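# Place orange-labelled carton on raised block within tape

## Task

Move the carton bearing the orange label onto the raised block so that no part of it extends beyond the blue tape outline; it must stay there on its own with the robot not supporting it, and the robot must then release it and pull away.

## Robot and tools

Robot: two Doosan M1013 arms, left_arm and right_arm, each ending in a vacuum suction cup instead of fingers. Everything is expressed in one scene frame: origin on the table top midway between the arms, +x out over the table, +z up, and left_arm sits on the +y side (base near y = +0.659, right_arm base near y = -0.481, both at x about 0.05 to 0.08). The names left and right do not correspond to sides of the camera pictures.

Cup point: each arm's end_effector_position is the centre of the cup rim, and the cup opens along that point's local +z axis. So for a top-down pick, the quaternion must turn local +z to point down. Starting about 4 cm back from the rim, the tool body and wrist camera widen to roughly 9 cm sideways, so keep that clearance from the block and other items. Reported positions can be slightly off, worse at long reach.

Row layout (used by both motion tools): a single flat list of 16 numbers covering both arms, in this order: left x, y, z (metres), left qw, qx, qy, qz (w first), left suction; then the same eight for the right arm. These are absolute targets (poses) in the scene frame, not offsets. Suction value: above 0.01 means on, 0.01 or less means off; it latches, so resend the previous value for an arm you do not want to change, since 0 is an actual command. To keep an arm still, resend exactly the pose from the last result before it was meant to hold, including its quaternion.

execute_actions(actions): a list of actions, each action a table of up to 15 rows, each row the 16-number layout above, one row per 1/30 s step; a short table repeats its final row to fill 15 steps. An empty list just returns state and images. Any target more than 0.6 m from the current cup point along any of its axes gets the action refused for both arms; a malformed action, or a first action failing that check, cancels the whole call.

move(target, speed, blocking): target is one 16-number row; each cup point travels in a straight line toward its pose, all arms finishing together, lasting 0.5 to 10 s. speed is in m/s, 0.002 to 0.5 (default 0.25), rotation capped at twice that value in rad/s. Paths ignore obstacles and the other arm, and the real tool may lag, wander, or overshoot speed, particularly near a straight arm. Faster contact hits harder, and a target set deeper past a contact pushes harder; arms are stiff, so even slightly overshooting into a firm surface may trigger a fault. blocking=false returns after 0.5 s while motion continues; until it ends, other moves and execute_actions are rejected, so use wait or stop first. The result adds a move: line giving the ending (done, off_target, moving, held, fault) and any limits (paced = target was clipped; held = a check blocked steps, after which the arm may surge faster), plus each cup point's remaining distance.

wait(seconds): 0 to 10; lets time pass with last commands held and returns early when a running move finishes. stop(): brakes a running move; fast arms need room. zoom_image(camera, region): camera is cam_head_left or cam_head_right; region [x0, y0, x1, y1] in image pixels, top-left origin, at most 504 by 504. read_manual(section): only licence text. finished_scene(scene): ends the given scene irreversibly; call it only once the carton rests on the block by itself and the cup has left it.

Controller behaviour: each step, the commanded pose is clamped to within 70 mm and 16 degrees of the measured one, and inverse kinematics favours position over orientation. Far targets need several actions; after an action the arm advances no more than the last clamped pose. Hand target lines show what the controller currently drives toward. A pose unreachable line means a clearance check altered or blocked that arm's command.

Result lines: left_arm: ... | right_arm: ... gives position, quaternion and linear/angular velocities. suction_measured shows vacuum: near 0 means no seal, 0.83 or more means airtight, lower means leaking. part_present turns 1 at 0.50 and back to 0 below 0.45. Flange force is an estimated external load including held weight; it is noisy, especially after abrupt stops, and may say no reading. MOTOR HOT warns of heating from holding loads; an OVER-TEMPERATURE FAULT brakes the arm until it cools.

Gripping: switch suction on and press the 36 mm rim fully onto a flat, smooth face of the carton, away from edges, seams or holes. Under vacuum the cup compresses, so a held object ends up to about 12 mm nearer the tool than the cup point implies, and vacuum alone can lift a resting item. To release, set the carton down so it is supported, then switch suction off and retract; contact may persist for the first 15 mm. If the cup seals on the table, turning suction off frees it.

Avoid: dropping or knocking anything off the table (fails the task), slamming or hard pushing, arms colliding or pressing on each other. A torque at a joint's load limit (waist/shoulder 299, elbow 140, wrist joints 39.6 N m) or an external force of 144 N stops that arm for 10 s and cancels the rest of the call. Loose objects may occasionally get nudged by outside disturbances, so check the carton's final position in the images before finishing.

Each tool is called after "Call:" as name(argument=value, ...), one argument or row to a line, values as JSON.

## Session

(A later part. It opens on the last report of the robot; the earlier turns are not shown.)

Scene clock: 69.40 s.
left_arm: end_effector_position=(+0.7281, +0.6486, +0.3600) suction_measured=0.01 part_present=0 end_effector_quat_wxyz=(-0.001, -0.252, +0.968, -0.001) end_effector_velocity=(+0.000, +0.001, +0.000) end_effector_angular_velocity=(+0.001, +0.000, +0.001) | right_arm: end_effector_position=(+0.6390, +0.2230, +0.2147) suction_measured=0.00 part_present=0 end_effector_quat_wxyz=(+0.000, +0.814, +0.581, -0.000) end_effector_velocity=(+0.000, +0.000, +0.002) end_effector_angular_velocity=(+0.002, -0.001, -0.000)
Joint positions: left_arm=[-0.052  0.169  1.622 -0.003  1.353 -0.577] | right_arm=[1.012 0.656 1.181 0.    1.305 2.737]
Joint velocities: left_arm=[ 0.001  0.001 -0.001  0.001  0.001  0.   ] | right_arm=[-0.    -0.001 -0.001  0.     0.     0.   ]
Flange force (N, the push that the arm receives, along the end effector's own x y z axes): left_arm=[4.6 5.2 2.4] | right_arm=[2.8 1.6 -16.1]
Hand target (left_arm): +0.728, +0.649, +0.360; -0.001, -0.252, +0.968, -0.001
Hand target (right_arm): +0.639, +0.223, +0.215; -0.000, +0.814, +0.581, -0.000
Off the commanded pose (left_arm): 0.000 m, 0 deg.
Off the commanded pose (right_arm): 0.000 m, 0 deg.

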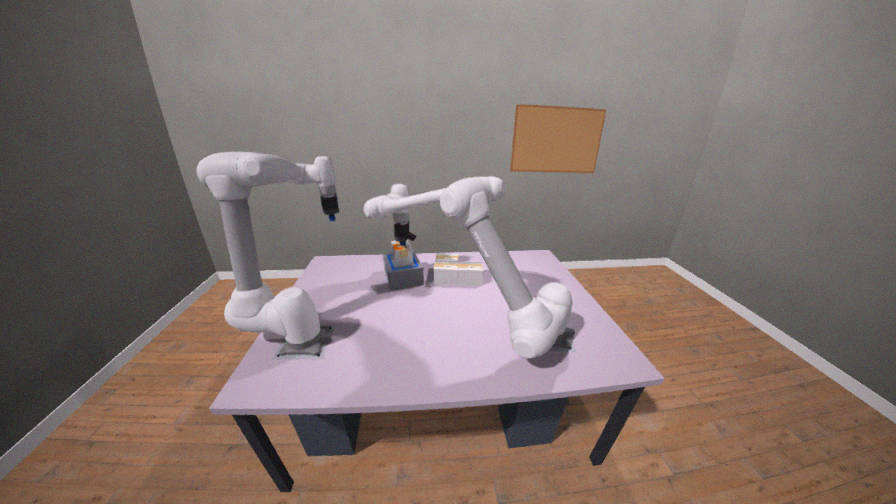

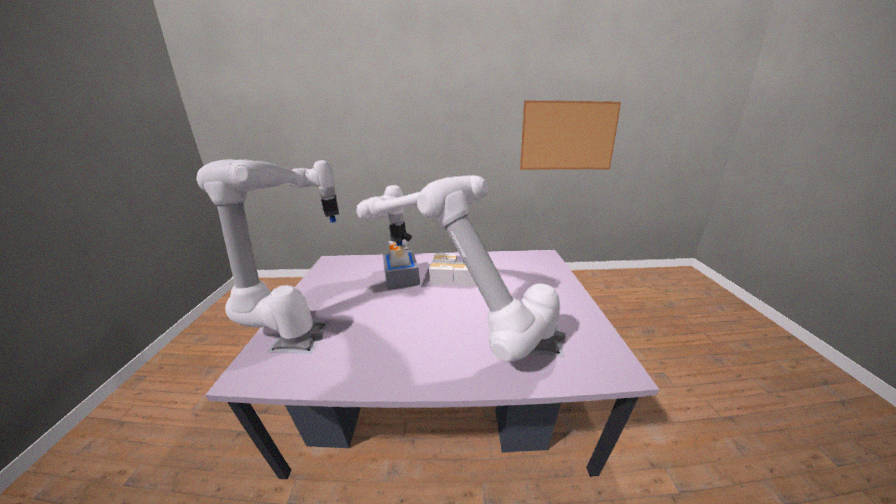

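Call:
move(
  target=[0.7281,0.6486,0.36,-0.001,-0.252,0.968,-0.001,0, 0.639,0.223,0.27,0,0.8136,0.5814,0,0],
  speed=0.15,
)

Call:
move(
  target=[0.7281,0.6486,0.36,-0.001,-0.252,0.968,-0.001,0, 0.62,-0.05,0.40,0,0.8136,0.5814,0,0],
  speed=0.35,
)

Call:
zoom_image(
  camera="cam_head_left",
  region=[375, 230, 430, 285],
)

Call:
zoom_image(
  camera="cam_head_right",
  region=[375, 230, 430, 285],
)

Scene clock: 72.97 s.
left_arm: end_effector_position=(+0.7281, +0.6486, +0.3600) suction_measured=0.01 part_present=0 end_effector_quat_wxyz=(-0.001, -0.252, +0.968, -0.001) end_effector_velocity=(-0.000, -0.000, +0.000) end_effector_angular_velocity=(+0.001, -0.001, -0.001) | right_arm: end_effector_position=(+0.6390, +0.2230, +0.2702) suction_measured=0.00 part_present=0 end_effector_quat_wxyz=(-0.000, +0.814, +0.581, +0.000) end_effector_velocity=(+0.001, -0.000, +0.001) end_effector_angular_velocity=(+0.001, -0.001, -0.000)
Joint positions: left_arm=[-0.052  0.169  1.622 -0.003  1.353 -0.577] | right_arm=[ 1.012  0.634  1.117 -0.     1.391  2.737]
Joint velocities: left_arm=[-0.001 -0.001  0.001  0.001 -0.     0.   ] | right_arm=[-0.    -0.001 -0.    -0.    -0.001 -0.   ]
Flange force (N, the push that the arm receives, along the end effector's own x y z axes): left_arm=[9.3 5.2 3.2] | right_arm=[5.3 0.8 1.0]
Hand target (left_arm): +0.728, +0.649, +0.360; -0.001, -0.252, +0.968, -0.001
Hand target (right_arm): +0.639, +0.223, +0.270; +0.000, +0.814, +0.581, +0.000
Off the commanded pose (left_arm): 0.000 m, 0 deg.
Off the commanded pose (right_arm): 0.000 m, 0 deg.
move: done

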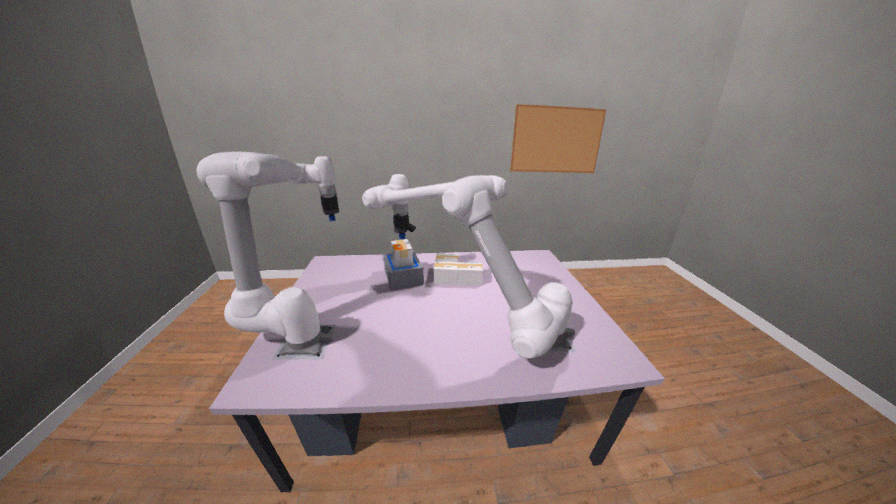

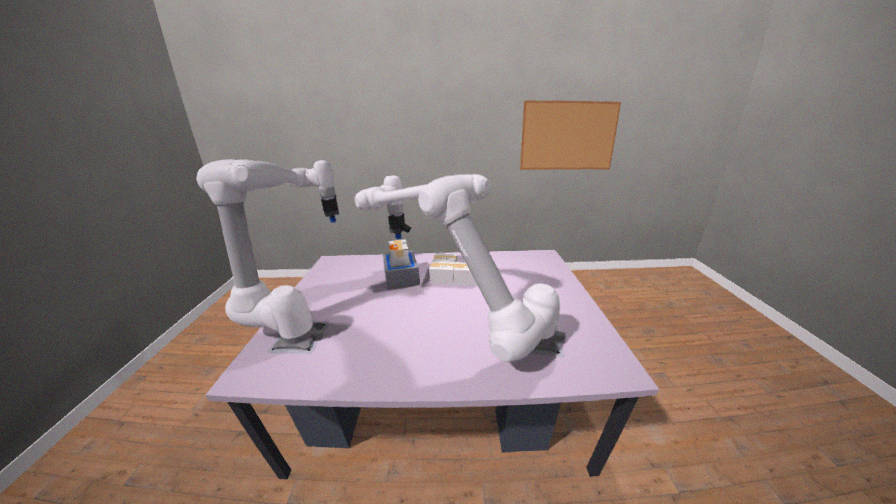

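Scene clock: 74.27 s.
left_arm: end_effector_position=(+0.7281, +0.6486, +0.3600) suction_measured=0.01 part_present=0 end_effector_quat_wxyz=(-0.001, -0.252, +0.968, -0.001) end_effector_velocity=(-0.000, +0.002, +0.000) end_effector_angular_velocity=(+0.001, -0.001, +0.003) | right_arm: end_effector_position=(+0.6202, -0.0499, +0.3998) suction_measured=0.00 part_present=0 end_effector_quat_wxyz=(-0.000, +0.814, +0.581, -0.000) end_effector_velocity=(+0.001, +0.001, +0.001) end_effector_angular_velocity=(+0.002, -0.003, +0.000)
Joint positions: left_arm=[-0.052  0.169  1.622 -0.003  1.353 -0.577] | right_arm=[0.774 0.26  1.436 0.    1.446 2.5  ]
Joint velocities: left_arm=[ 0.003 -0.001  0.001  0.001 -0.    -0.   ] | right_arm=[ 0.    -0.    -0.002 -0.    -0.002 -0.   ]
Flange force (N, the push that the arm receives, along the end effector's own x y z axes): left_arm=[4.1 7.9 3.0] | right_arm=[6.5 -0.3 0.4]
Hand target (left_arm): +0.728, +0.649, +0.360; -0.001, -0.252, +0.968, -0.001
Hand target (right_arm): +0.620, -0.050, +0.400; -0.000, +0.814, +0.581, -0.000
Off the commanded pose (left_arm): 0.000 m, 0 deg.
Off the commanded pose (right_arm): 0.000 m, 0 deg.
move: done

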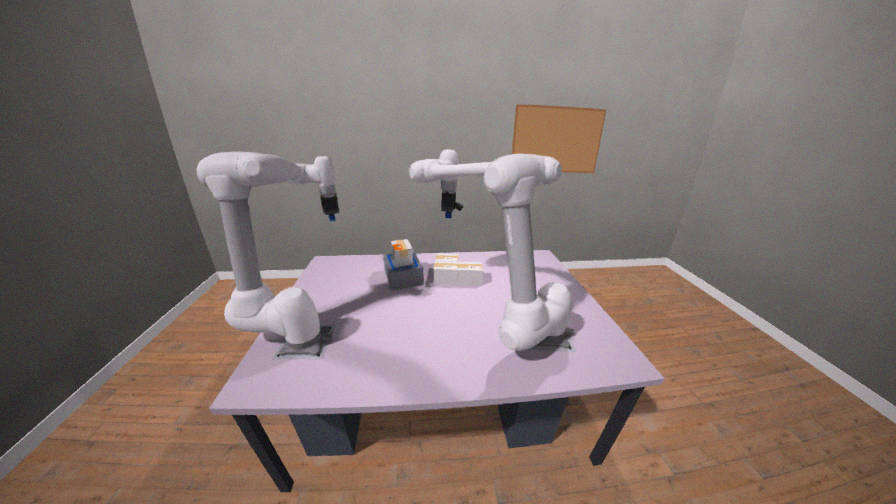

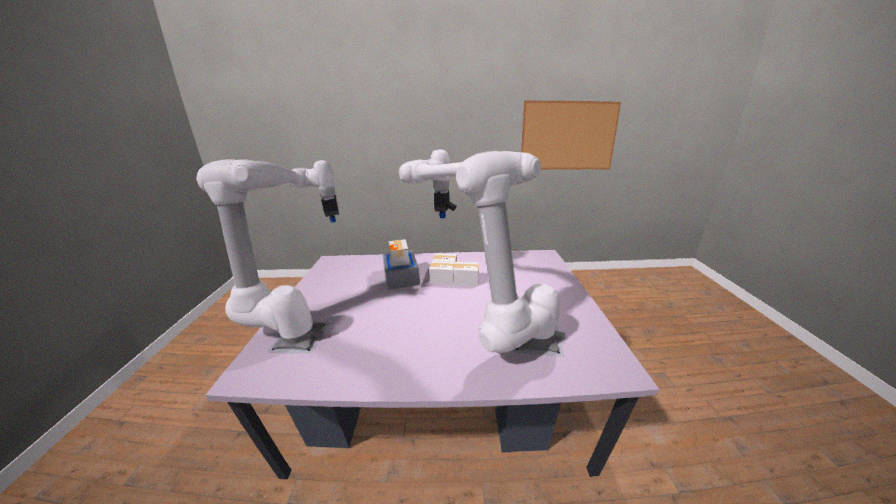

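Region (375, 230, 430, 285) of cam_head_left's 896x504 image, scaled by 9.164, with more detail than that image has.

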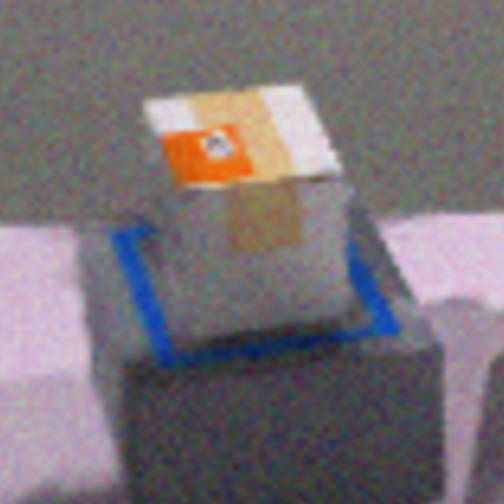

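Region (375, 230, 430, 285) of cam_head_right's 896x504 image, scaled by 9.164, with more detail than that image has.

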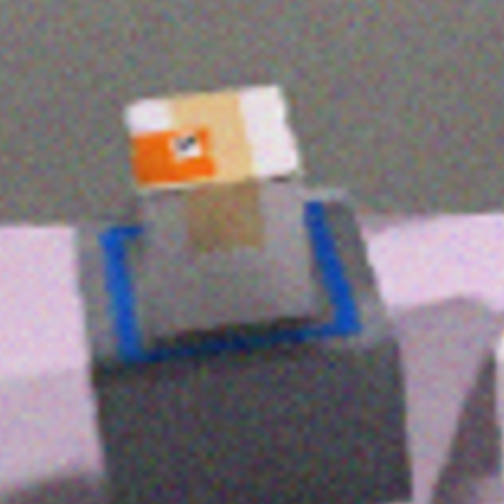

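The carton sits inside the outline and the arm is clear.

Call:
finished_scene(
  scene=1,
)

The scene is finished: the task was done.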